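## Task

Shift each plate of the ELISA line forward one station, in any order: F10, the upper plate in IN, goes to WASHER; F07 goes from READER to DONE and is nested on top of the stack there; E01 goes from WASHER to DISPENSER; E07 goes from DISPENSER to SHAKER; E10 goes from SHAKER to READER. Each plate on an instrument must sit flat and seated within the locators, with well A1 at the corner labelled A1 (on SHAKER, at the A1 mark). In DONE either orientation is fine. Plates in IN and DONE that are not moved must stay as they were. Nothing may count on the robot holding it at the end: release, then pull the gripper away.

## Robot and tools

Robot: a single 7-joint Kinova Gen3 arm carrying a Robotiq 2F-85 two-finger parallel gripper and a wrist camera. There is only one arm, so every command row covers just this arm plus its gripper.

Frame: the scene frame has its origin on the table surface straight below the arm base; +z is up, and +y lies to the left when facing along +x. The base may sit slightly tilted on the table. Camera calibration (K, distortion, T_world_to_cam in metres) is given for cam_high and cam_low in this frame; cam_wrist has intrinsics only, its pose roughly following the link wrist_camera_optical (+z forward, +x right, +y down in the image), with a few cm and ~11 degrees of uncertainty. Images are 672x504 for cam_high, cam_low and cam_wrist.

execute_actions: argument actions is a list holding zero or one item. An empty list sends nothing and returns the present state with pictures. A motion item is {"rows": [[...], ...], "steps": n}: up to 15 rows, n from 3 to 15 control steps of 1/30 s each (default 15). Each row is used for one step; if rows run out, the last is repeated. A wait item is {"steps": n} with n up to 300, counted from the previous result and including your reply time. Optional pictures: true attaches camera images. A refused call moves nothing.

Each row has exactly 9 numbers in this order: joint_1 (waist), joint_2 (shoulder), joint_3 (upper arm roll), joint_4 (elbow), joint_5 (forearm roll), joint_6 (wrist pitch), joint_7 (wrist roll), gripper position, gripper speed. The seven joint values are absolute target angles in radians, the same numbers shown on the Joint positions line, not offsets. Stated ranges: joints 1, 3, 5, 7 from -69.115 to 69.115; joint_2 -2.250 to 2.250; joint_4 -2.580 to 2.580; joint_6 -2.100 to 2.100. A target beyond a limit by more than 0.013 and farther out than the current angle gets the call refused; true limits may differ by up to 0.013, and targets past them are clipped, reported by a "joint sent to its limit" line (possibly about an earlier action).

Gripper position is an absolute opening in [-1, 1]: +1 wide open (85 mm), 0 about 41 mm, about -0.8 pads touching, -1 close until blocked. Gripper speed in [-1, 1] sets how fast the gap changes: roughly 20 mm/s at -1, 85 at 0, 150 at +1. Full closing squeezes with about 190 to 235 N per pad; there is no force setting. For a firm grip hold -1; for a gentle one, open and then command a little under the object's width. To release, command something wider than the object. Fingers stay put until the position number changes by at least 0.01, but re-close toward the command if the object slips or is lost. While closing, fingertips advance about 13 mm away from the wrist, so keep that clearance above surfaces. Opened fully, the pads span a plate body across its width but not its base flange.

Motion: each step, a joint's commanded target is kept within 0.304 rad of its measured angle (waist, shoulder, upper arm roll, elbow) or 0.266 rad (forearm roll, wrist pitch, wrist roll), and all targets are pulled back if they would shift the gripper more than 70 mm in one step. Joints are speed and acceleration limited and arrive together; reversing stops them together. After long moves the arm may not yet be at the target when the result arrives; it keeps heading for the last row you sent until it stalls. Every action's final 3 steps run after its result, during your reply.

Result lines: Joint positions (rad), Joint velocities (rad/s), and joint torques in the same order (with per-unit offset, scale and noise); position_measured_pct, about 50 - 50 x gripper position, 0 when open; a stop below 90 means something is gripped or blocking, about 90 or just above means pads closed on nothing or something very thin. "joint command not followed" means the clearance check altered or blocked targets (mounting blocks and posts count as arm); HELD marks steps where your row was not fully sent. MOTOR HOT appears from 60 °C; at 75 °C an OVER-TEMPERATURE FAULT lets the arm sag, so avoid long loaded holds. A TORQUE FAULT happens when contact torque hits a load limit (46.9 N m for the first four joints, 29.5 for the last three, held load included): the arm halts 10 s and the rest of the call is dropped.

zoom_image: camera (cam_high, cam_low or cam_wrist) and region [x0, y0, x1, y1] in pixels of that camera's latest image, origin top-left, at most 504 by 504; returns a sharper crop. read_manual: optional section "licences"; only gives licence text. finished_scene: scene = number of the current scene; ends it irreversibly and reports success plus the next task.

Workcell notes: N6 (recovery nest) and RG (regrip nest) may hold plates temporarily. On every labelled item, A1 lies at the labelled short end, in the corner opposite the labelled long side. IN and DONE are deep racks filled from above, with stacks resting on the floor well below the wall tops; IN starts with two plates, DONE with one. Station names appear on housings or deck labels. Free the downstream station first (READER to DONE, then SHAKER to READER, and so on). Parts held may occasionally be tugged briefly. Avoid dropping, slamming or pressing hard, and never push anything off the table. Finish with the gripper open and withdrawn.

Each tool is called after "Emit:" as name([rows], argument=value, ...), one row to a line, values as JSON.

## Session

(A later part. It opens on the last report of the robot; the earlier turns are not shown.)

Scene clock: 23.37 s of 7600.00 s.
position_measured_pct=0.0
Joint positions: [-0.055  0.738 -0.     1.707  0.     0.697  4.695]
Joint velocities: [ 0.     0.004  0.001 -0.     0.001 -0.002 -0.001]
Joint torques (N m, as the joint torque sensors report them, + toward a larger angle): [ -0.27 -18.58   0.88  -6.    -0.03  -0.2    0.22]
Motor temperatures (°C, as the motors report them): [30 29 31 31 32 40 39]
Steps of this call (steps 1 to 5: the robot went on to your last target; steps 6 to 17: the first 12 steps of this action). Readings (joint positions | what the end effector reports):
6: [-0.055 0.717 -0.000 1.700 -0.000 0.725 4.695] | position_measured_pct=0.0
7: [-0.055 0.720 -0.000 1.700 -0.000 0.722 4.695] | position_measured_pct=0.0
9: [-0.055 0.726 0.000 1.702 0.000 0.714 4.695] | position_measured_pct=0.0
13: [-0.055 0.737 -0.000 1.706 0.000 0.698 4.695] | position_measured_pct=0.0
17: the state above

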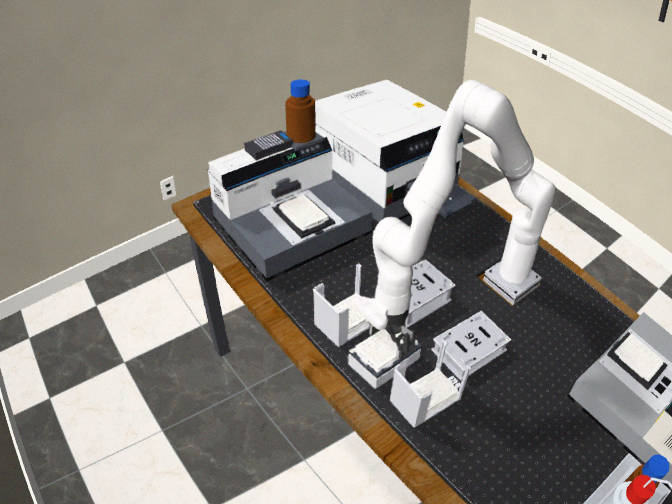

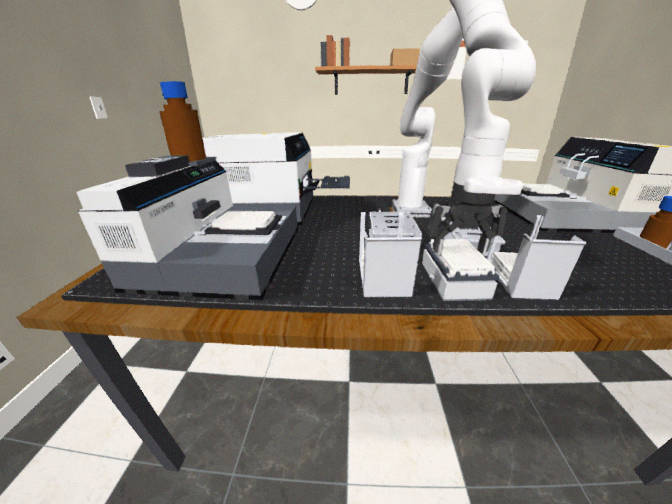

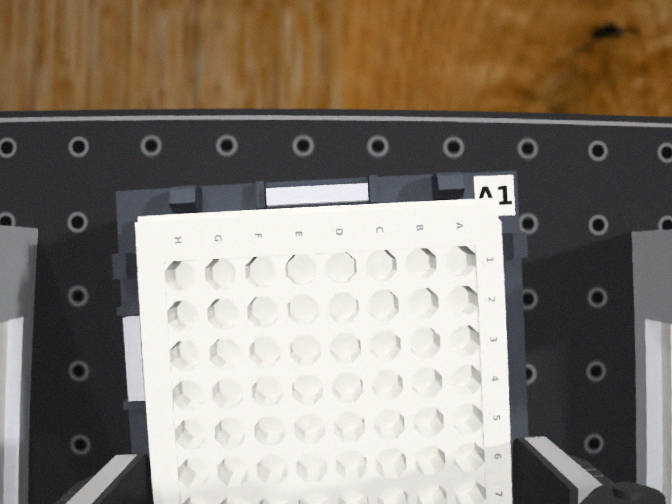

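Emit:
execute_actions([
  {"rows":[[-0.0547,0.7385,0,1.7066,0,0.6965,4.695,0.85,-1],[-0.0547,0.7385,0,1.7066,0,0.6965,4.695,0.85,-1],[-0.0547,0.7385,0,1.7066,0,0.6965,4.695,0.85,-1],[-0.0547,0.7385,0,1.7066,0,0.6965,4.695,0.85,-1],[-0.0547,0.7385,0,1.7066,0,0.6965,4.695,0.85,-1],[-0.0547,0.7385,0,1.7066,0,0.6965,4.695,0.85,-1],[-0.0547,0.7385,0,1.7066,0,0.6965,4.695,0.85,-1],[-0.0547,0.7385,0,1.7066,0,0.6965,4.695,0.85,-1],[-0.0547,0.737,0,1.7062,0,0.6984,4.695,0.85,-1]],"steps":15},
])

Emit:
execute_actions([
  {"rows":[[-0.0547,0.7349,0,1.7055,0,0.7012,4.695,0.85,-1],[-0.0547,0.7312,0,1.7044,0,0.706,4.695,0.85,-1],[-0.0547,0.7276,0,1.7033,0,0.7107,4.695,0.85,-1],[-0.0547,0.724,0,1.7021,0,0.7155,4.695,0.85,-1],[-0.0547,0.7167,0,1.6997,0,0.7252,4.695,0.85,-1],[-0.0547,0.705,0,1.6955,0,0.7411,4.695,0.85,-1],[-0.0547,0.6919,0,1.6902,0,0.7595,4.695,0.85,-1],[-0.0547,0.6664,0,1.6784,0,0.7968,4.695,0.85,-1],[-0.0547,0.635,0,1.66,0,0.8466,4.695,0.85,-1],[-0.0547,0.605,0,1.639,0,0.8976,4.695,0.85,-1],[-0.0547,0.576,0,1.615,0,0.9506,4.695,0.85,-1],[-0.0547,0.549,0,1.589,0,1.0036,4.695,0.85,-1]],"steps":15},
], pictures=true)

Emit:
zoom_image(camera="cam_high", region=[390, 160, 490, 235])

Scene clock: 24.03 s of 7600.00 s.
position_measured_pct=6.0
Joint positions: [-0.055  0.737 -0.     1.706 -0.     0.698  4.695]
Joint velocities: [ 0.     0.003 -0.     0.002 -0.     0.003 -0.   ]
Joint torques (N m, as the joint torque sensors report them, + toward a larger angle): [ -0.58 -18.7    1.35  -5.76   0.29  -0.02   0.08]
Motor temperatures (°C, as the motors report them): [30 29 31 31 32 40 39]
Steps of this call (steps 1 to 3: the last 3 steps of your previous action; steps 4 to 8: the robot went on to your last target; steps 9 to 20: the first 12 steps of this action). Readings (joint positions | what the end effector reports):
9: [-0.055 0.738 -0.000 1.707 0.000 0.696 4.695] | position_measured_pct=0.0
10: [-0.055 0.738 0.000 1.707 0.000 0.696 4.695] | position_measured_pct=0.0
12: [-0.055 0.738 0.000 1.707 0.000 0.696 4.695] | position_measured_pct=1.2
16: [-0.055 0.738 -0.000 1.707 0.000 0.697 4.695] | position_measured_pct=3.6
20: the state above

Scene clock: 24.53 s of 7600.00 s.
position_measured_pct=6.0
Joint positions: [-0.055  0.631 -0.     1.655 -0.     0.854  4.695]
Joint velocities: [-0.001 -0.665 -0.    -0.492 -0.001  1.153  0.001]
Joint torques (N m, as the joint torque sensors report them, + toward a larger angle): [ -0.51 -20.68   1.22  -7.66   0.28  -0.29   0.01]
Motor temperatures (°C, as the motors report them): [30 29 31 31 32 40 39]
Steps of this call (steps 1 to 3: the last 3 steps of your previous action; steps 4 to 15: the first 12 steps of this action). Readings (joint positions | what the end effector reports):
4: [-0.055 0.737 -0.000 1.706 0.000 0.699 4.695] | position_measured_pct=6.0
5: [-0.055 0.735 -0.000 1.706 0.000 0.701 4.695] | position_measured_pct=6.0
7: [-0.055 0.729 -0.000 1.704 -0.000 0.708 4.695] | position_measured_pct=6.0
11: [-0.055 0.703 -0.000 1.695 -0.000 0.742 4.695] | position_measured_pct=6.0
15: the state above

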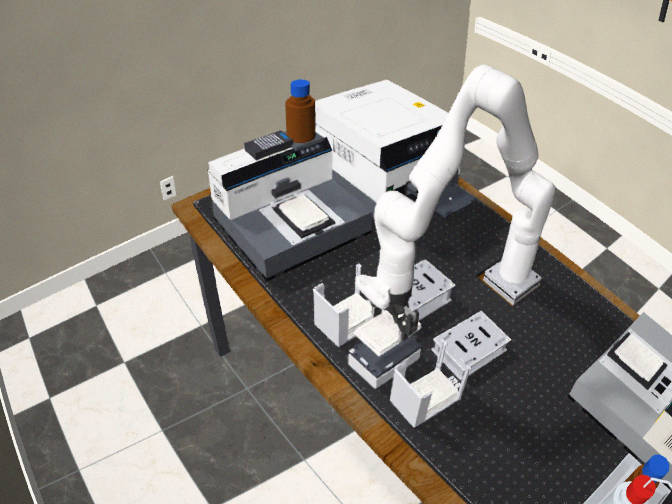

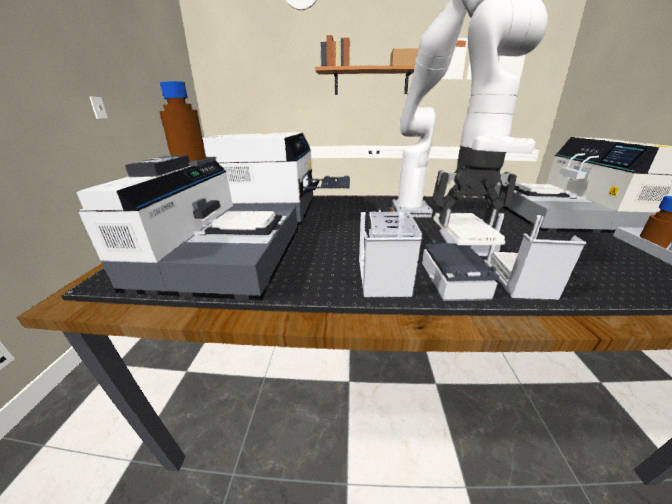

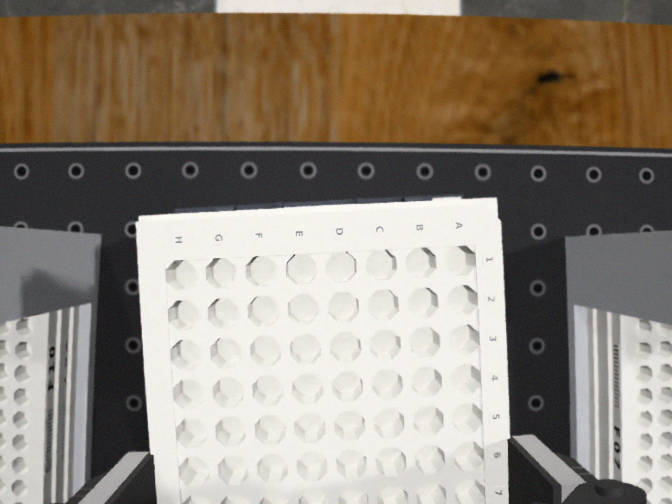

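Region (390, 160, 490, 235) of cam_high's 672x504 image, scaled by 5.040, with more detail than that image has; it fills the top 378 rows of this view, and the rest is white.

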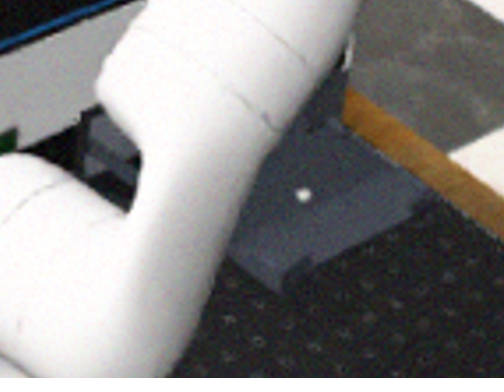

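Emit:
execute_actions([
  {"rows":[[0.0,0.52,0,1.635,0,0.9866,4.75,0.85,-1],[0.05,0.495,0,1.675,0,0.9716,4.8,0.85,-1],[0.1,0.47,0,1.715,0,0.9566,4.85,0.85,-1],[0.15,0.445,0,1.755,0,0.9416,4.9,0.85,-1],[0.2,0.42,0,1.795,0,0.9266,4.95,0.85,-1],[0.25,0.395,0,1.835,0,0.9116,5.0,0.85,-1],[0.3,0.37,0,1.875,0,0.8966,5.05,0.85,-1],[0.35,0.345,0,1.915,0,0.8816,5.1,0.85,-1],[0.4,0.32,0,1.955,0,0.8666,5.15,0.85,-1],[0.45,0.295,0,1.995,0,0.8516,5.2,0.85,-1],[0.5,0.27,0,2.035,0,0.8366,5.25,0.85,-1],[0.55,0.245,0,2.075,0,0.8216,5.3,0.85,-1],[0.6,0.22,0,2.115,0,0.8066,5.35,0.85,-1],[0.65,0.195,0,2.155,0,0.7916,5.4,0.85,-1],[0.7,0.17,0,2.195,0,0.7766,5.45,0.85,-1]],"steps":15},
])

Emit:
execute_actions([
  {"rows":[[1.4567,0.15,0,2.223,0,0.7686,6.1575,0.85,-1]],"steps":15},
], pictures=true)

Emit:
zoom_image(camera="cam_high", region=[390, 160, 490, 235])

Emit:
execute_actions([
  {"steps":25},
])

Scene clock: 25.23 s of 7600.00 s.
position_measured_pct=6.0
Joint positions: [ 0.197  0.417 -0.     1.795  0.     0.924  4.926]
Joint velocities: [ 0.825 -0.505  0.003  0.799  0.001 -0.296  0.72 ]
Joint torques (N m, as the joint torque sensors report them, + toward a larger angle): [ -0.84 -16.59   0.52  -6.34   0.09   0.15  -0.22]
Motor temperatures (°C, as the motors report them): [30 29 31 31 32 40 39]
Steps of this call (steps 1 to 3: the last 3 steps of your previous action; steps 4 to 9: the robot went on to your last target; steps 10 to 21: the first 12 steps of this action). Readings (joint positions | what the end effector reports):
10: [-0.054 0.550 -0.000 1.590 -0.000 1.003 4.696] | position_measured_pct=6.0
11: [-0.048 0.546 -0.002 1.594 -0.001 1.000 4.700] | position_measured_pct=6.0
13: [-0.020 0.531 -0.003 1.615 -0.001 0.990 4.725] | position_measured_pct=6.0
17: [0.086 0.477 -0.000 1.698 0.000 0.960 4.828] | position_measured_pct=6.0
21: the state above

Scene clock: 25.73 s of 7600.00 s.
position_measured_pct=6.0
Joint positions: [0.664 0.199 0.    2.144 0.    0.796 5.331]
Joint velocities: [ 1.117 -0.221 -0.002  0.373 -0.    -0.128  0.967]
Joint torques (N m, as the joint torque sensors report them, + toward a larger angle): [ -0.43 -10.75   0.44  -7.3    0.18   0.08   0.  ]
Motor temperatures (°C, as the motors report them): [30 29 31 31 32 40 39]
Steps of this call (steps 1 to 3: the last 3 steps of your previous action; steps 4 to 15: the first 12 steps of this action). Readings (joint positions | what the end effector reports):
4: [0.309 0.343 0.000 1.906 0.000 0.881 5.024] | position_measured_pct=6.0
5: [0.338 0.323 0.000 1.934 0.000 0.869 5.049] | position_measured_pct=6.0
7: [0.395 0.289 0.001 1.989 0.000 0.849 5.099] | position_measured_pct=6.0
11: [0.522 0.236 0.000 2.081 0.000 0.817 5.208] | position_measured_pct=6.0
15: the state above

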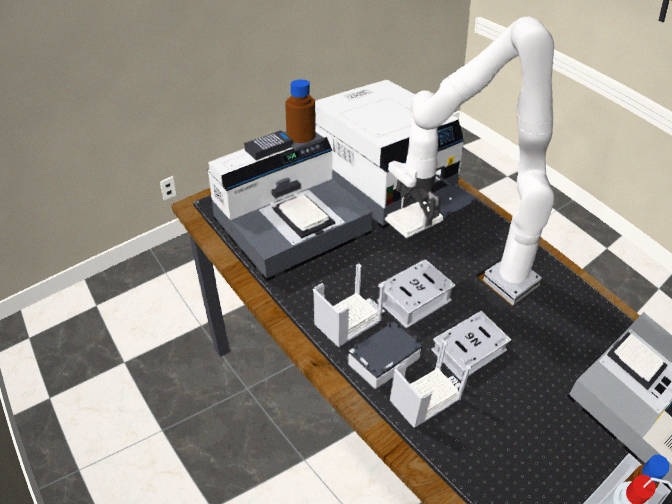

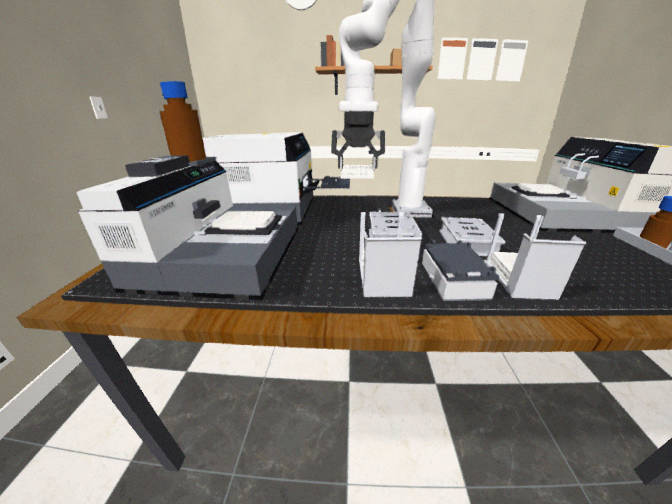

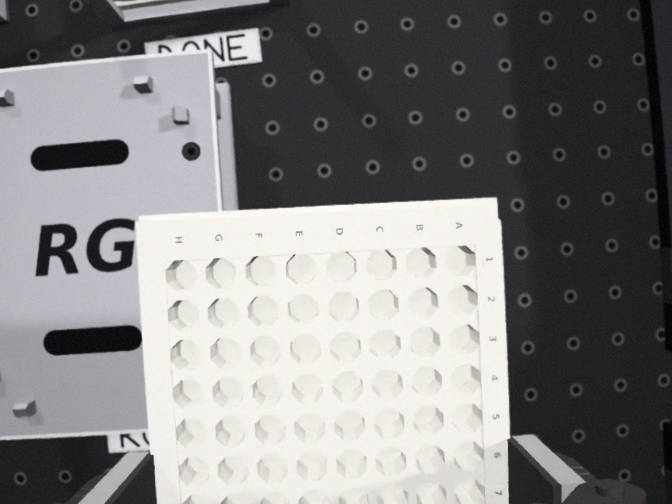

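Region (390, 160, 490, 235) of cam_high's 672x504 image, scaled by 5.040, with more detail than that image has; it fills the top 378 rows of this view, and the rest is white.

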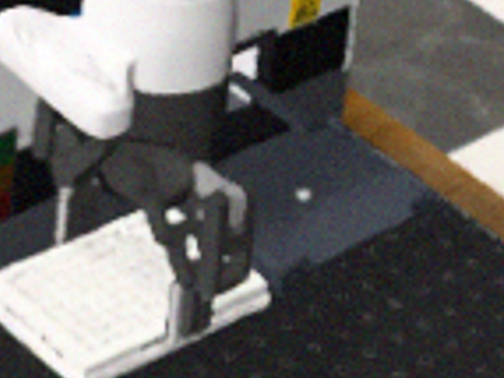

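Scene clock: 26.57 s of 7600.00 s.
position_measured_pct=6.0
Joint positions: [1.448 0.15  0.001 2.223 0.    0.769 6.157]
Joint velocities: [ 0.064 -0.002 -0.015 -0.001 -0.009 -0.002  0.022]
Joint torques (N m, as the joint torque sensors report them, + toward a larger angle): [ 0.51 -9.48  1.11 -6.39 -0.12 -0.02  0.03]
Motor temperatures (°C, as the motors report them): [30 29 31 31 32 40 39]
Kept back: nothing.
Steps of this call (steps 1 to 3: the last 3 steps of your previous action; steps 4 to 25: the robot went on to your last target). Readings (joint positions | what the end effector reports):
1: [0.701 0.192 0.000 2.156 0.000 0.791 5.364] | position_measured_pct=6.0
2: [0.740 0.186 0.000 2.166 0.000 0.788 5.397] | position_measured_pct=6.0
4: [0.818 0.176 0.000 2.182 0.000 0.782 5.465] | position_measured_pct=6.0
8: [0.979 0.163 0.000 2.204 0.000 0.775 5.606] | position_measured_pct=6.0
25: the state above

No mark at the opposite corner; good. Descend to .134.

Emit:
execute_actions([
  {"rows":[[1.4567,0.17,0,2.239,0,0.7326,6.1575,0.85,-1],[1.4567,0.2,0,2.259,0,0.6826,6.1575,0.85,-1],[1.4567,0.23,0,2.278,0,0.6336,6.1575,0.85,-1],[1.4567,0.257,0,2.2946,0,0.59,6.1575,0.85,-1],[1.4567,0.257,0,2.2946,0,0.59,6.1575,0.85,-1],[1.4567,0.257,0,2.2946,0,0.59,6.1575,0.85,-1],[1.4567,0.257,0,2.2946,0,0.59,6.1575,0.85,-1],[1.4567,0.269,0,2.3013,0,0.5713,6.1575,0.85,-1],[1.4567,0.275,0,2.3046,0,0.562,6.1575,0.85,-1],[1.4567,0.281,0,2.308,0,0.5526,6.1575,0.85,-1],[1.4567,0.286,0,2.3107,0,0.5449,6.1575,0.85,-1]],"steps":15},
])

Emit:
execute_actions([
  {"steps":10},
], pictures=true)

Scene clock: 27.10 s of 7600.00 s.
position_measured_pct=6.0
Joint positions: [ 1.457  0.278 -0.     2.307  0.     0.554  6.157]
Joint velocities: [-0.     0.143  0.001  0.088  0.    -0.237 -0.001]
Joint torques (N m, as the joint torque sensors report them, + toward a larger angle): [ -0.25 -11.01   1.06  -5.7    0.21  -0.12  -0.13]
Motor temperatures (°C, as the motors report them): [30 29 31 31 32 40 39]
Steps of this call (steps 1 to 4: the robot went on to your last target; steps 5 to 16: the first 12 steps of this action). Readings (joint positions | what the end effector reports):
5: [1.455 0.151 0.000 2.224 0.000 0.768 6.157] | position_measured_pct=6.0
6: [1.455 0.157 0.000 2.227 0.000 0.759 6.157] | position_measured_pct=6.0
8: [1.456 0.186 0.000 2.246 0.000 0.715 6.157] | position_measured_pct=6.0
12: [1.456 0.248 -0.000 2.289 0.000 0.604 6.157] | position_measured_pct=6.0
16: the state above

Scene clock: 27.43 s of 7600.00 s.
position_measured_pct=6.0
Joint positions: [ 1.457  0.286 -0.     2.311  0.     0.545  6.158]
Joint velocities: [ 0.001  0.004  0.001  0.001 -0.    -0.001 -0.001]
Joint torques (N m, as the joint torque sensors report them, + toward a larger angle): [ -0.36 -10.6    0.33  -5.41   0.03  -0.14  -0.23]
Motor temperatures (°C, as the motors report them): [30 29 31 31 32 40 39]
Kept back: nothing.
Steps of this call (steps 1 to 3: the last 3 steps of your previous action; steps 4 to 10: the robot went on to your last target). Readings (joint positions | what the end effector reports):
1: [1.457 0.281 -0.000 2.309 0.000 0.548 6.158] | position_measured_pct=6.0
2: [1.457 0.282 -0.000 2.310 0.000 0.546 6.158] | position_measured_pct=6.0
4: [1.457 0.284 -0.000 2.310 0.000 0.545 6.157] | position_measured_pct=6.0
8: [1.457 0.285 -0.000 2.311 0.000 0.545 6.158] | position_measured_pct=6.0
10: the state above

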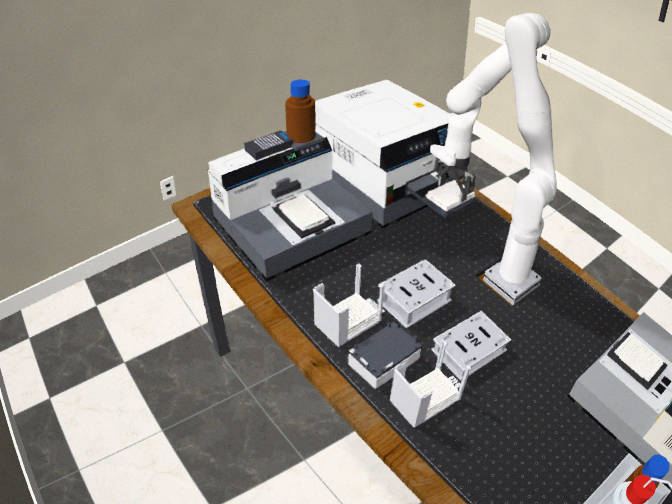

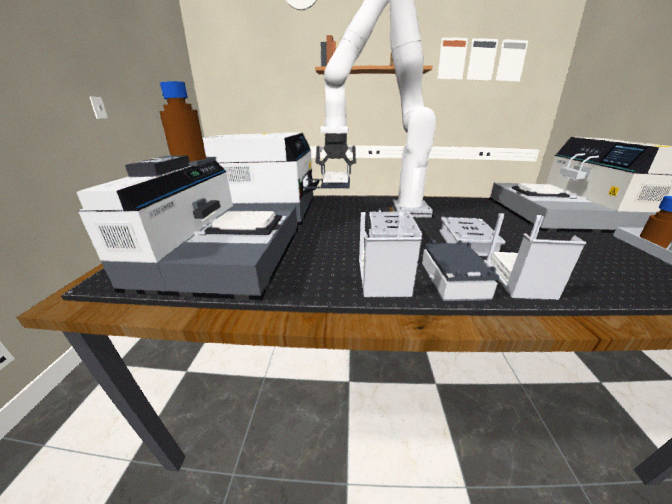

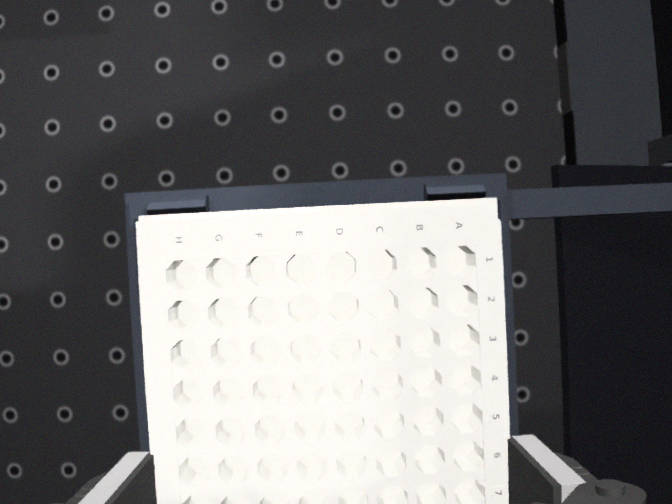

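Emit:
execute_actions([
  {"rows":[[1.4567,0.291,0,2.3135,0,0.5371,6.1575,0.85,-1],[1.4567,0.2937,0,2.315,0,0.5329,6.1575,0.85,-1],[1.4567,0.2963,0,2.3164,0,0.5289,6.1575,0.85,-1],[1.4567,0.299,0,2.3178,0,0.5248,6.1575,0.85,-1],[1.4567,0.3016,0,2.3192,0,0.5208,6.1575,0.85,-1],[1.4567,0.3043,0,2.3206,0,0.5167,6.1575,0.85,-1],[1.4567,0.3069,0,2.322,0,0.5127,6.1575,0.85,-1],[1.4567,0.3096,0,2.3233,0,0.5087,6.1575,0.85,-1],[1.4567,0.3122,0,2.3247,0,0.5047,6.1575,0.85,-1],[1.4567,0.3135,0,2.3253,0,0.5028,6.1575,0.85,-1]],"steps":15},
])

Emit:
execute_actions([
  {"steps":8},
])

Scene clock: 28.03 s of 7600.00 s.
position_measured_pct=6.0
Joint positions: [1.457 0.311 0.    2.325 0.    0.505 6.158]
Joint velocities: [ 0.001 -0.009  0.002  0.006 -0.    -0.012 -0.001]
Joint torques (N m, as the joint torque sensors report them, + toward a larger angle): [-0.81 -8.14  0.8  -3.75  0.19 -0.89 -0.14]
Motor temperatures (°C, as the motors report them): [30 29 31 31 32 40 39]
Steps of this call (steps 1 to 6: the robot went on to your last target; steps 7 to 18: the first 12 steps of this action). Readings (joint positions | what the end effector reports):
7: [1.457 0.287 0.000 2.311 -0.000 0.544 6.158] | position_measured_pct=6.0
8: [1.457 0.290 0.000 2.312 -0.000 0.540 6.157] | position_measured_pct=6.0
10: [1.457 0.295 0.000 2.316 0.000 0.532 6.158] | position_measured_pct=6.0
14: [1.457 0.305 0.000 2.321 -0.000 0.515 6.158] | position_measured_pct=6.0
18: the state above

Scene clock: 28.30 s of 7600.00 s.
position_measured_pct=6.0
Joint positions: [1.457 0.311 0.    2.325 0.    0.504 6.158]
Joint velocities: [-0.     0.001  0.001  0.    -0.    -0.    -0.   ]
Joint torques (N m, as the joint torque sensors report them, + toward a larger angle): [-0.27 -8.67  1.08 -4.58 -0.31 -0.44 -0.23]
Motor temperatures (°C, as the motors report them): [30 29 31 31 32 40 39]
Kept back: nothing.
Steps of this call (steps 1 to 3: the last 3 steps of your previous action; steps 4 to 8: the robot went on to your last target). Readings (joint positions | what the end effector reports):
1: [1.457 0.311 0.000 2.325 0.000 0.504 6.158] | position_measured_pct=6.0
2: [1.457 0.311 0.000 2.325 0.000 0.504 6.158] | position_measured_pct=6.0
4: [1.457 0.311 0.000 2.325 0.000 0.504 6.158] | position_measured_pct=6.0
8: the state above

Emit:
execute_actions([
  {"rows":[[1.4567,0.3122,0,2.3247,0,0.5047,6.1575,1,-0.6]],"steps":12},
])

Emit:
execute_actions([
  {"rows":[[1.4567,0.299,0,2.3178,0,0.5248,6.1575,1,0],[1.4567,0.281,0,2.308,0,0.5526,6.1575,1,0],[1.4567,0.257,0,2.2946,0,0.59,6.1575,1,0],[1.4567,0.15,0,2.223,0,0.7686,6.1575,1,0]],"steps":12},
], pictures=true)

Emit:
execute_actions([
  {"rows":[[0.8487,0.15,0,2.2,0,0.79,7.132,1,0]],"steps":15},
])

Emit:
execute_actions([
  {"rows":[[0.8487,0.33,0,1.9,0,0.91,7.132,1,0],[0.8487,0.33,0,1.9,0,0.91,7.132,1,0],[0.8487,0.33,0,1.9,0,0.91,7.132,1,0],[0.8487,0.33,0,1.9,0,0.91,7.132,1,0],[0.8487,0.33,0,1.9,0,0.91,7.132,1,0],[0.8487,0.33,0,1.9,0,0.91,7.132,1,0],[0.8487,0.33,0,1.9,0,0.91,7.132,1,0],[0.8487,0.5,0,1.62,0,1.02,7.132,1,0]],"steps":15},
])

Emit:
execute_actions([
  {"rows":[[0.8487,0.66,0,1.32,0,1.16,7.132,1,0],[0.8487,0.66,0,1.32,0,1.16,7.132,1,0],[0.8487,0.66,0,1.32,0,1.16,7.132,1,0],[0.8487,0.66,0,1.32,0,1.16,7.132,1,0],[0.8487,0.66,0,1.32,0,1.16,7.132,1,0],[0.8487,0.66,0,1.32,0,1.16,7.132,1,0],[0.8487,0.66,0,1.32,0,1.16,7.132,1,0],[0.8487,0.66,0,1.32,0,1.16,7.132,1,0],[0.8487,0.66,0,1.32,0,1.16,7.132,1,0],[0.8487,0.8308,0,1.0097,0,1.3011,7.132,1,0]],"steps":15},
])

Emit:
execute_actions([
  {"steps":25},
], pictures=true)

Scene clock: 28.97 s of 7600.00 s.
position_measured_pct=0.0
Joint positions: [ 1.457  0.312 -0.     2.325 -0.     0.505  6.158]
Joint velocities: [-0.     0.002 -0.001 -0.001 -0.     0.     0.   ]
Joint torques (N m, as the joint torque sensors report them, + toward a larger angle): [ -0.41 -10.73   0.71  -4.68   0.18  -0.34  -0.11]
Motor temperatures (°C, as the motors report them): [30 29 31 31 32 40 39]
Steps of this call (steps 1 to 11: the robot went on to your last target; steps 12 to 20: the first 9 steps of this action). Readings (joint positions | what the end effector reports):
12: [1.457 0.310 0.000 2.325 0.000 0.504 6.158] | position_measured_pct=6.0
13: [1.457 0.310 0.000 2.325 0.000 0.505 6.158] | position_measured_pct=6.0
15: [1.457 0.311 0.000 2.325 0.000 0.505 6.158] | position_measured_pct=3.6
19: [1.457 0.312 -0.000 2.325 -0.000 0.505 6.158] | position_measured_pct=0.4
20: the state above

Scene clock: 29.37 s of 7600.00 s.
position_measured_pct=0.0
Joint positions: [ 1.457  0.176  0.     2.24  -0.     0.725  6.157]
Joint velocities: [ 0.002 -0.412  0.001 -0.323  0.     0.819 -0.   ]
Joint torques (N m, as the joint torque sensors report them, + toward a larger angle): [-0.21 -6.56  0.39 -4.55  0.23  0.15 -0.21]
Motor temperatures (°C, as the motors report them): [30 29 31 31 32 40 39]
Steps of this call (steps 1 to 3: the last 3 steps of your previous action; steps 4 to 12: the first 9 steps of this action). Readings (joint positions | what the end effector reports):
4: [1.457 0.311 -0.000 2.324 0.000 0.506 6.158] | position_measured_pct=0.0
5: [1.457 0.305 -0.000 2.322 0.000 0.513 6.158] | position_measured_pct=0.0
7: [1.457 0.279 -0.000 2.309 0.000 0.549 6.158] | position_measured_pct=0.0
11: [1.457 0.192 -0.000 2.253 -0.000 0.693 6.157] | position_measured_pct=0.0
12: the state above

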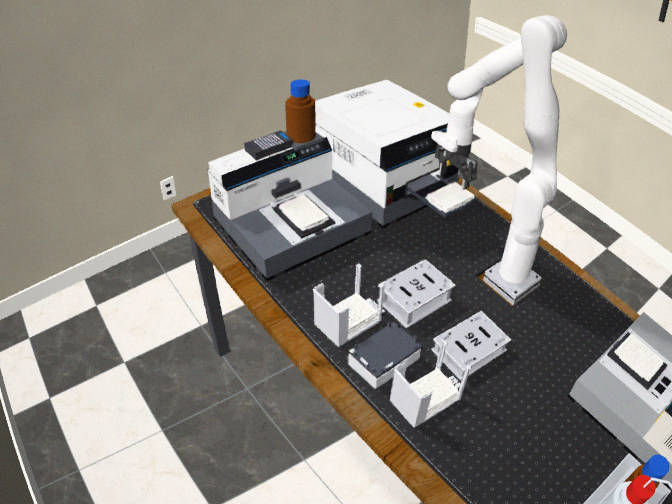

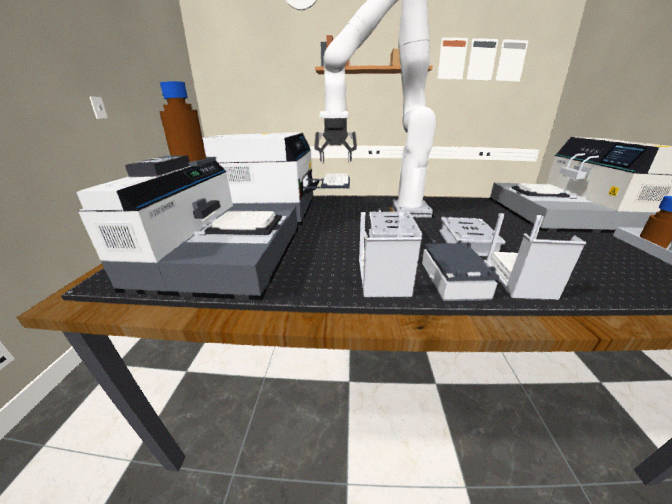

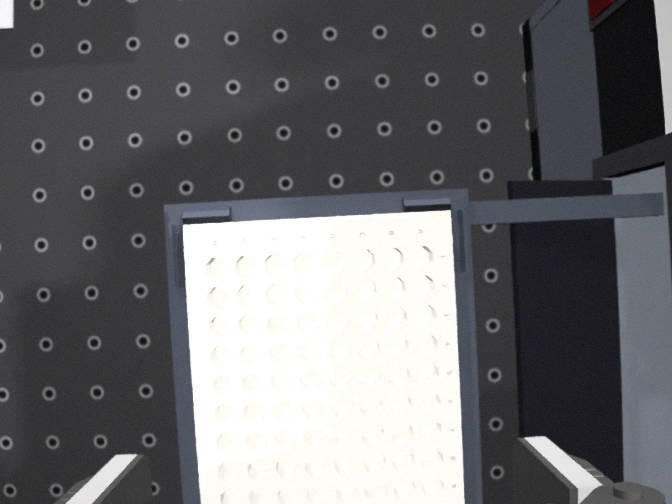

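Scene clock: 29.87 s of 7600.00 s.
position_measured_pct=0.0
Joint positions: [1.134 0.151 0.    2.205 0.    0.784 6.43 ]
Joint velocities: [-1.22  -0.004  0.    -0.036  0.001  0.032  1.072]
Joint torques (N m, as the joint torque sensors report them, + toward a larger angle): [-0.79 -9.14  0.7  -6.31  0.14 -0.18 -0.07]
Motor temperatures (°C, as the motors report them): [30 29 31 31 32 40 39]
Steps of this call (steps 1 to 3: the last 3 steps of your previous action; steps 4 to 15: the first 12 steps of this action). Readings (joint positions | what the end effector reports):
4: [1.456 0.156 0.000 2.224 0.000 0.768 6.158] | position_measured_pct=0.0
5: [1.449 0.154 0.001 2.223 0.000 0.769 6.162] | position_measured_pct=0.0
7: [1.419 0.153 0.001 2.221 0.001 0.771 6.184] | position_measured_pct=0.0
11: [1.296 0.151 0.001 2.212 0.001 0.778 6.287] | position_measured_pct=0.0
15: the state above

Scene clock: 30.37 s of 7600.00 s.
position_measured_pct=0.0
Joint positions: [ 0.866  0.362 -0.     1.898 -0.     0.927  6.961]
Joint velocities: [-0.099  0.825 -0.    -1.176  0.001  0.585  0.939]
Joint torques (N m, as the joint torque sensors report them, + toward a larger angle): [ -0.03 -15.93   1.05  -7.15   0.27   0.37  -0.19]
Motor temperatures (°C, as the motors report them): [30 29 31 31 32 40 39]
Steps of this call (steps 1 to 3: the last 3 steps of your previous action; steps 4 to 15: the first 12 steps of this action). Readings (joint positions | what the end effector reports):
4: [0.984 0.151 -0.001 2.202 -0.000 0.788 6.584] | position_measured_pct=0.0
5: [0.958 0.154 -0.001 2.198 -0.001 0.790 6.623] | position_measured_pct=0.0
7: [0.922 0.170 -0.001 2.176 -0.001 0.800 6.682] | position_measured_pct=0.0
11: [0.887 0.239 -0.000 2.064 -0.000 0.846 6.815] | position_measured_pct=0.0
15: the state above

Scene clock: 30.87 s of 7600.00 s.
position_measured_pct=0.0
Joint positions: [ 0.849  0.667 -0.     1.311 -0.     1.167  7.129]
Joint velocities: [-0.001  0.67   0.003 -1.224  0.     0.538  0.026]
Joint torques (N m, as the joint torque sensors report them, + toward a larger angle): [ -0.27 -17.79   0.72  -7.92  -0.07  -0.26   0.12]
Motor temperatures (°C, as the motors report them): [30 29 31 31 32 40 39]
Steps of this call (steps 1 to 3: the last 3 steps of your previous action; steps 4 to 15: the first 12 steps of this action). Readings (joint positions | what the end effector reports):
4: [0.856 0.441 -0.000 1.748 -0.000 0.983 7.058] | position_measured_pct=0.0
5: [0.855 0.462 -0.000 1.706 -0.000 0.996 7.075] | position_measured_pct=0.0
7: [0.853 0.515 -0.000 1.614 -0.000 1.032 7.097] | position_measured_pct=0.0
11: [0.850 0.603 -0.000 1.447 -0.000 1.111 7.119] | position_measured_pct=0.0
15: the state above

Scene clock: 31.70 s of 7600.00 s.
position_measured_pct=0.0
Joint positions: [0.849 0.831 0.    1.01  0.    1.301 7.132]
Joint velocities: [ 0.     0.001 -0.001 -0.     0.     0.    -0.001]
Joint torques (N m, as the joint torque sensors report them, + toward a larger angle): [ -0.18 -22.65   0.86  -8.48   0.18   0.09   0.23]
Motor temperatures (°C, as the motors report them): [30 29 31 31 32 40 39]
Kept back: nothing.
Steps of this call (steps 1 to 3: the last 3 steps of your previous action; steps 4 to 25: the robot went on to your last target). Readings (joint positions | what the end effector reports):
1: [0.849 0.691 0.000 1.268 -0.000 1.186 7.129] | position_measured_pct=0.0
2: [0.849 0.718 0.000 1.222 -0.000 1.207 7.130] | position_measured_pct=0.0
4: [0.849 0.763 -0.000 1.139 0.000 1.245 7.131] | position_measured_pct=0.0
8: [0.849 0.816 -0.000 1.034 -0.000 1.292 7.132] | position_measured_pct=0.0
25: the state above

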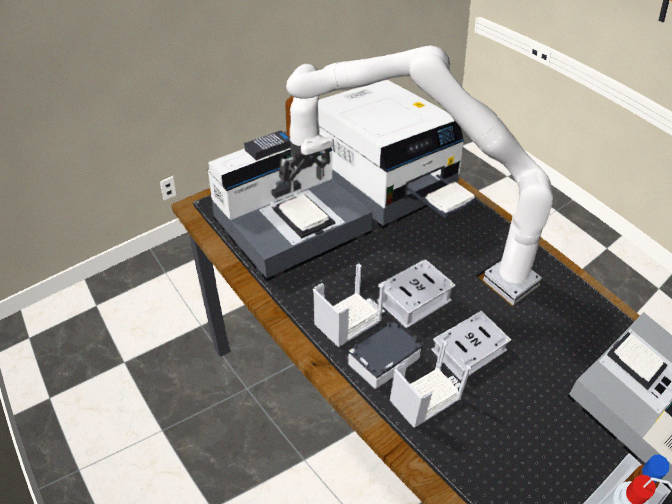

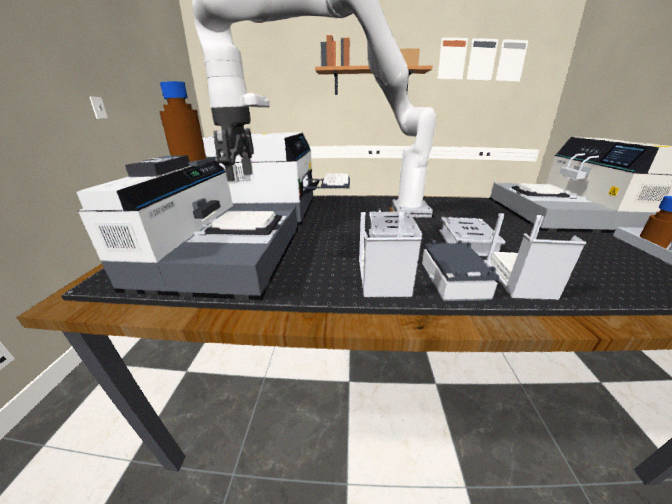

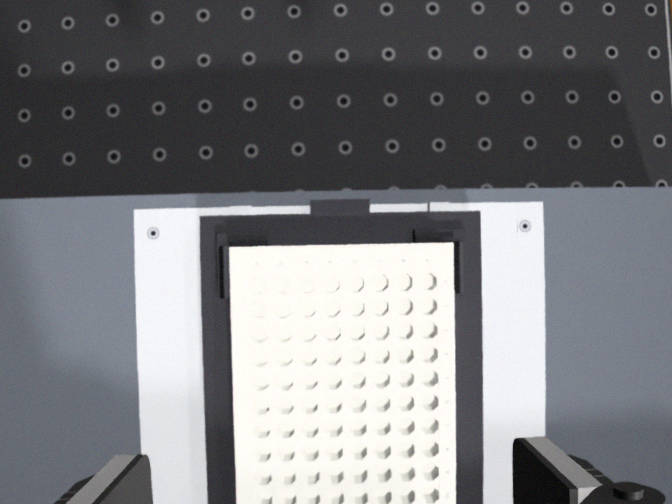

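Emit:
execute_actions([
  {"rows":[[0.8504,0.9342,0,1.0669,0,1.1405,7.1036,1,0]],"steps":15},
])

Emit:
execute_actions([
  {"steps":10},
], pictures=true)

Scene clock: 32.30 s of 7600.00 s.
position_measured_pct=0.0
Joint positions: [ 0.85   0.933 -0.     1.067 -0.     1.141  7.104]
Joint velocities: [ 0.001  0.005  0.002 -0.009  0.    -0.007  0.001]
Joint torques (N m, as the joint torque sensors report them, + toward a larger angle): [ -0.2  -23.92   0.81  -8.1    0.16   0.16   0.2 ]
Motor temperatures (°C, as the motors report them): [30 29 31 31 32 40 39]
Steps of this call (steps 1 to 6: the robot went on to your last target; steps 7 to 18: the first 12 steps of this action). Readings (joint positions | what the end effector reports):
7: [0.849 0.832 0.000 1.010 -0.000 1.300 7.132] | position_measured_pct=0.0
8: [0.849 0.836 0.000 1.012 -0.000 1.293 7.131] | position_measured_pct=0.0
10: [0.849 0.862 0.000 1.024 -0.000 1.254 7.124] | position_measured_pct=0.0
14: [0.850 0.928 -0.000 1.064 0.000 1.151 7.105] | position_measured_pct=0.0
18: the state above

Scene clock: 32.63 s of 7600.00 s.
position_measured_pct=0.0
Joint positions: [0.85  0.934 0.    1.067 0.    1.14  7.104]
Joint velocities: [ 0.001  0.002  0.001 -0.     0.     0.001 -0.001]
Joint torques (N m, as the joint torque sensors report them, + toward a larger angle): [ -0.22 -23.35   1.44  -8.09   0.    -0.03   0.02]
Motor temperatures (°C, as the motors report them): [30 29 31 31 32 40 39]
Kept back: nothing.
Steps of this call (steps 1 to 3: the last 3 steps of your previous action; steps 4 to 10: the robot went on to your last target). Readings (joint positions | what the end effector reports):
1: [0.850 0.934 -0.000 1.067 0.000 1.141 7.104] | position_measured_pct=0.0
2: [0.850 0.934 -0.000 1.067 0.000 1.141 7.104] | position_measured_pct=0.0
4: [0.850 0.934 0.000 1.067 0.000 1.140 7.104] | position_measured_pct=0.0
8: [0.850 0.934 0.000 1.067 0.000 1.140 7.104] | position_measured_pct=0.0
10: the state above

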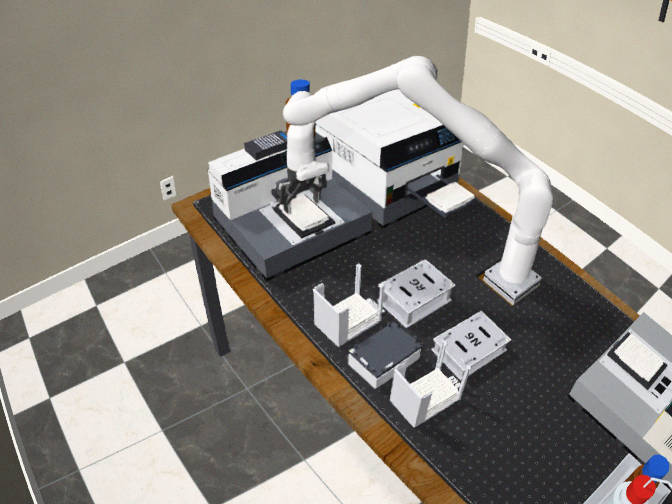

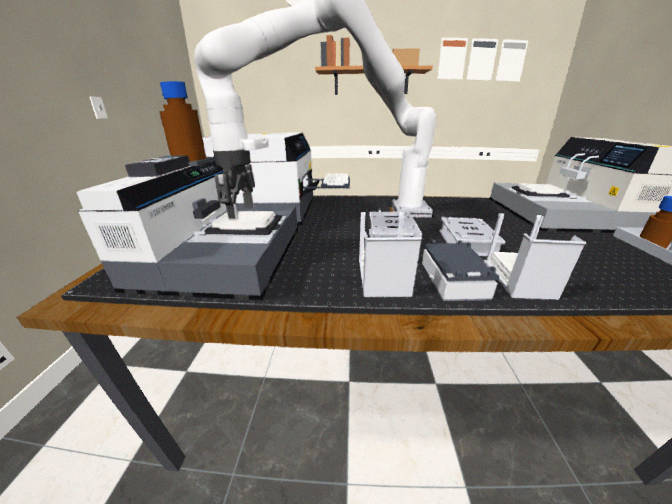

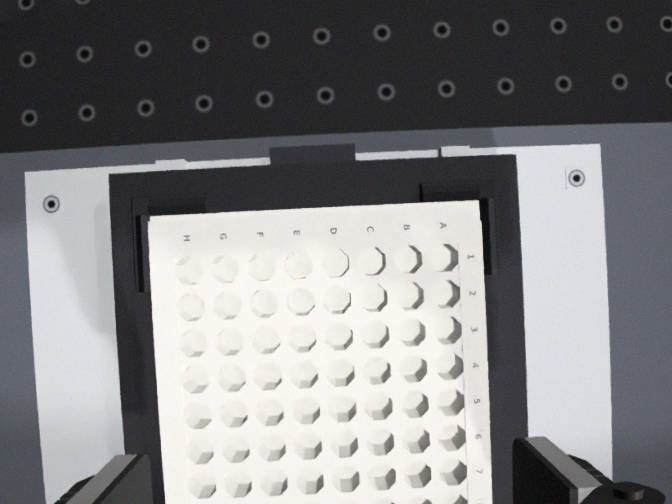

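Emit:
execute_actions([
  {"rows":[[0.8533,0.9342,0,1.0669,0,1.1405,7.1025,1,0],[0.8533,0.9342,0,1.0669,0,1.1405,7.1025,1,0],[0.8533,0.9342,0,1.0669,0,1.1405,7.1025,1,0],[0.8533,0.9367,0,1.069,0,1.1359,7.1025,1,0],[0.8533,0.9392,0,1.0711,0,1.1313,7.1025,1,0],[0.8533,0.9417,0,1.0732,0,1.1267,7.1025,1,0],[0.8533,0.9442,0,1.0753,0,1.1221,7.1025,1,0],[0.8533,0.9467,0,1.0773,0,1.1176,7.1025,1,0],[0.8533,0.9492,0,1.0793,0,1.1131,7.1025,1,0],[0.8533,0.9517,0,1.0813,0,1.1086,7.1025,1,0]],"steps":15},
])

Emit:
execute_actions([
  {"steps":8},
], pictures=true)

Scene clock: 33.20 s of 7600.00 s.
position_measured_pct=0.0
Joint positions: [ 0.853  0.951 -0.     1.081  0.     1.11   7.102]
Joint velocities: [ 0.     0.02  -0.001  0.02  -0.    -0.033 -0.   ]
Joint torques (N m, as the joint torque sensors report them, + toward a larger angle): [ -0.34 -25.39   0.8   -8.44  -0.19  -0.27  -0.2 ]
Motor temperatures (°C, as the motors report them): [30 29 31 31 32 40 39]
Steps of this call (steps 1 to 5: the robot went on to your last target; steps 6 to 17: the first 12 steps of this action). Readings (joint positions | what the end effector reports):
6: [0.851 0.934 -0.000 1.067 -0.000 1.140 7.103] | position_measured_pct=0.0
7: [0.852 0.934 -0.000 1.067 -0.000 1.140 7.103] | position_measured_pct=0.0
9: [0.853 0.935 0.000 1.067 0.000 1.140 7.103] | position_measured_pct=0.0
13: [0.853 0.943 0.000 1.074 -0.000 1.125 7.103] | position_measured_pct=0.0
17: the state above

Scene clock: 33.47 s of 7600.00 s.
position_measured_pct=0.0
Joint positions: [0.853 0.952 0.    1.081 0.    1.109 7.102]
Joint velocities: [-0.001  0.001 -0.     0.001 -0.     0.     0.   ]
Joint torques (N m, as the joint torque sensors report them, + toward a larger angle): [ -0.76 -23.65   1.42  -7.81  -0.09  -0.07  -0.08]
Motor temperatures (°C, as the motors report them): [30 29 31 31 32 40 39]
Kept back: nothing.
Steps of this call (steps 1 to 3: the last 3 steps of your previous action; steps 4 to 8: the robot went on to your last target). Readings (joint positions | what the end effector reports):
1: [0.853 0.951 -0.000 1.081 0.000 1.109 7.103] | position_measured_pct=0.0
2: [0.853 0.952 -0.000 1.081 0.000 1.109 7.102] | position_measured_pct=0.0
4: [0.853 0.952 -0.000 1.081 0.000 1.109 7.102] | position_measured_pct=0.0
8: the state above

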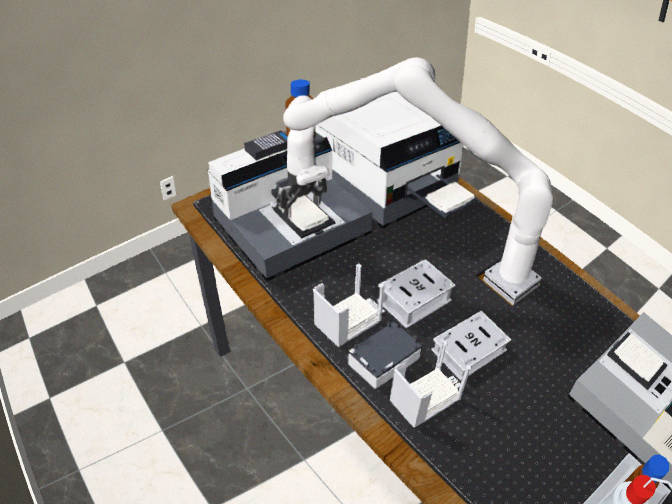

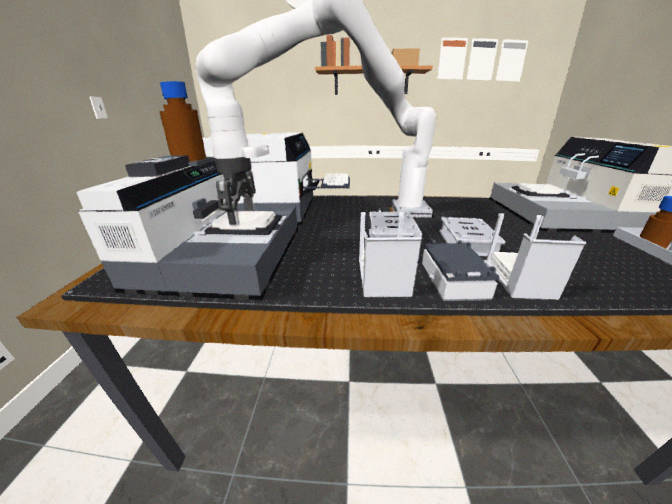

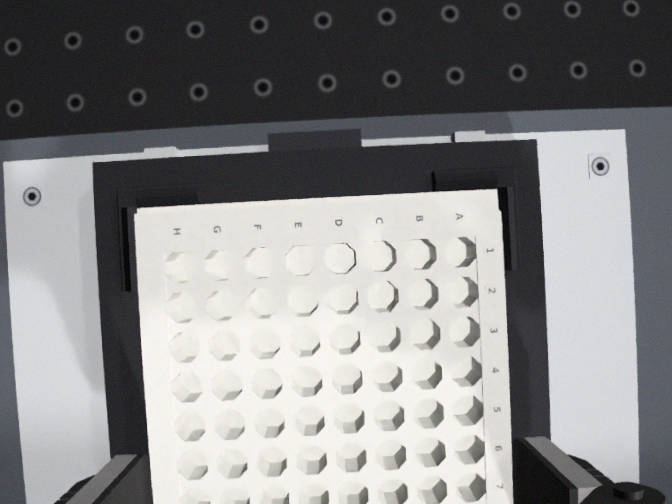

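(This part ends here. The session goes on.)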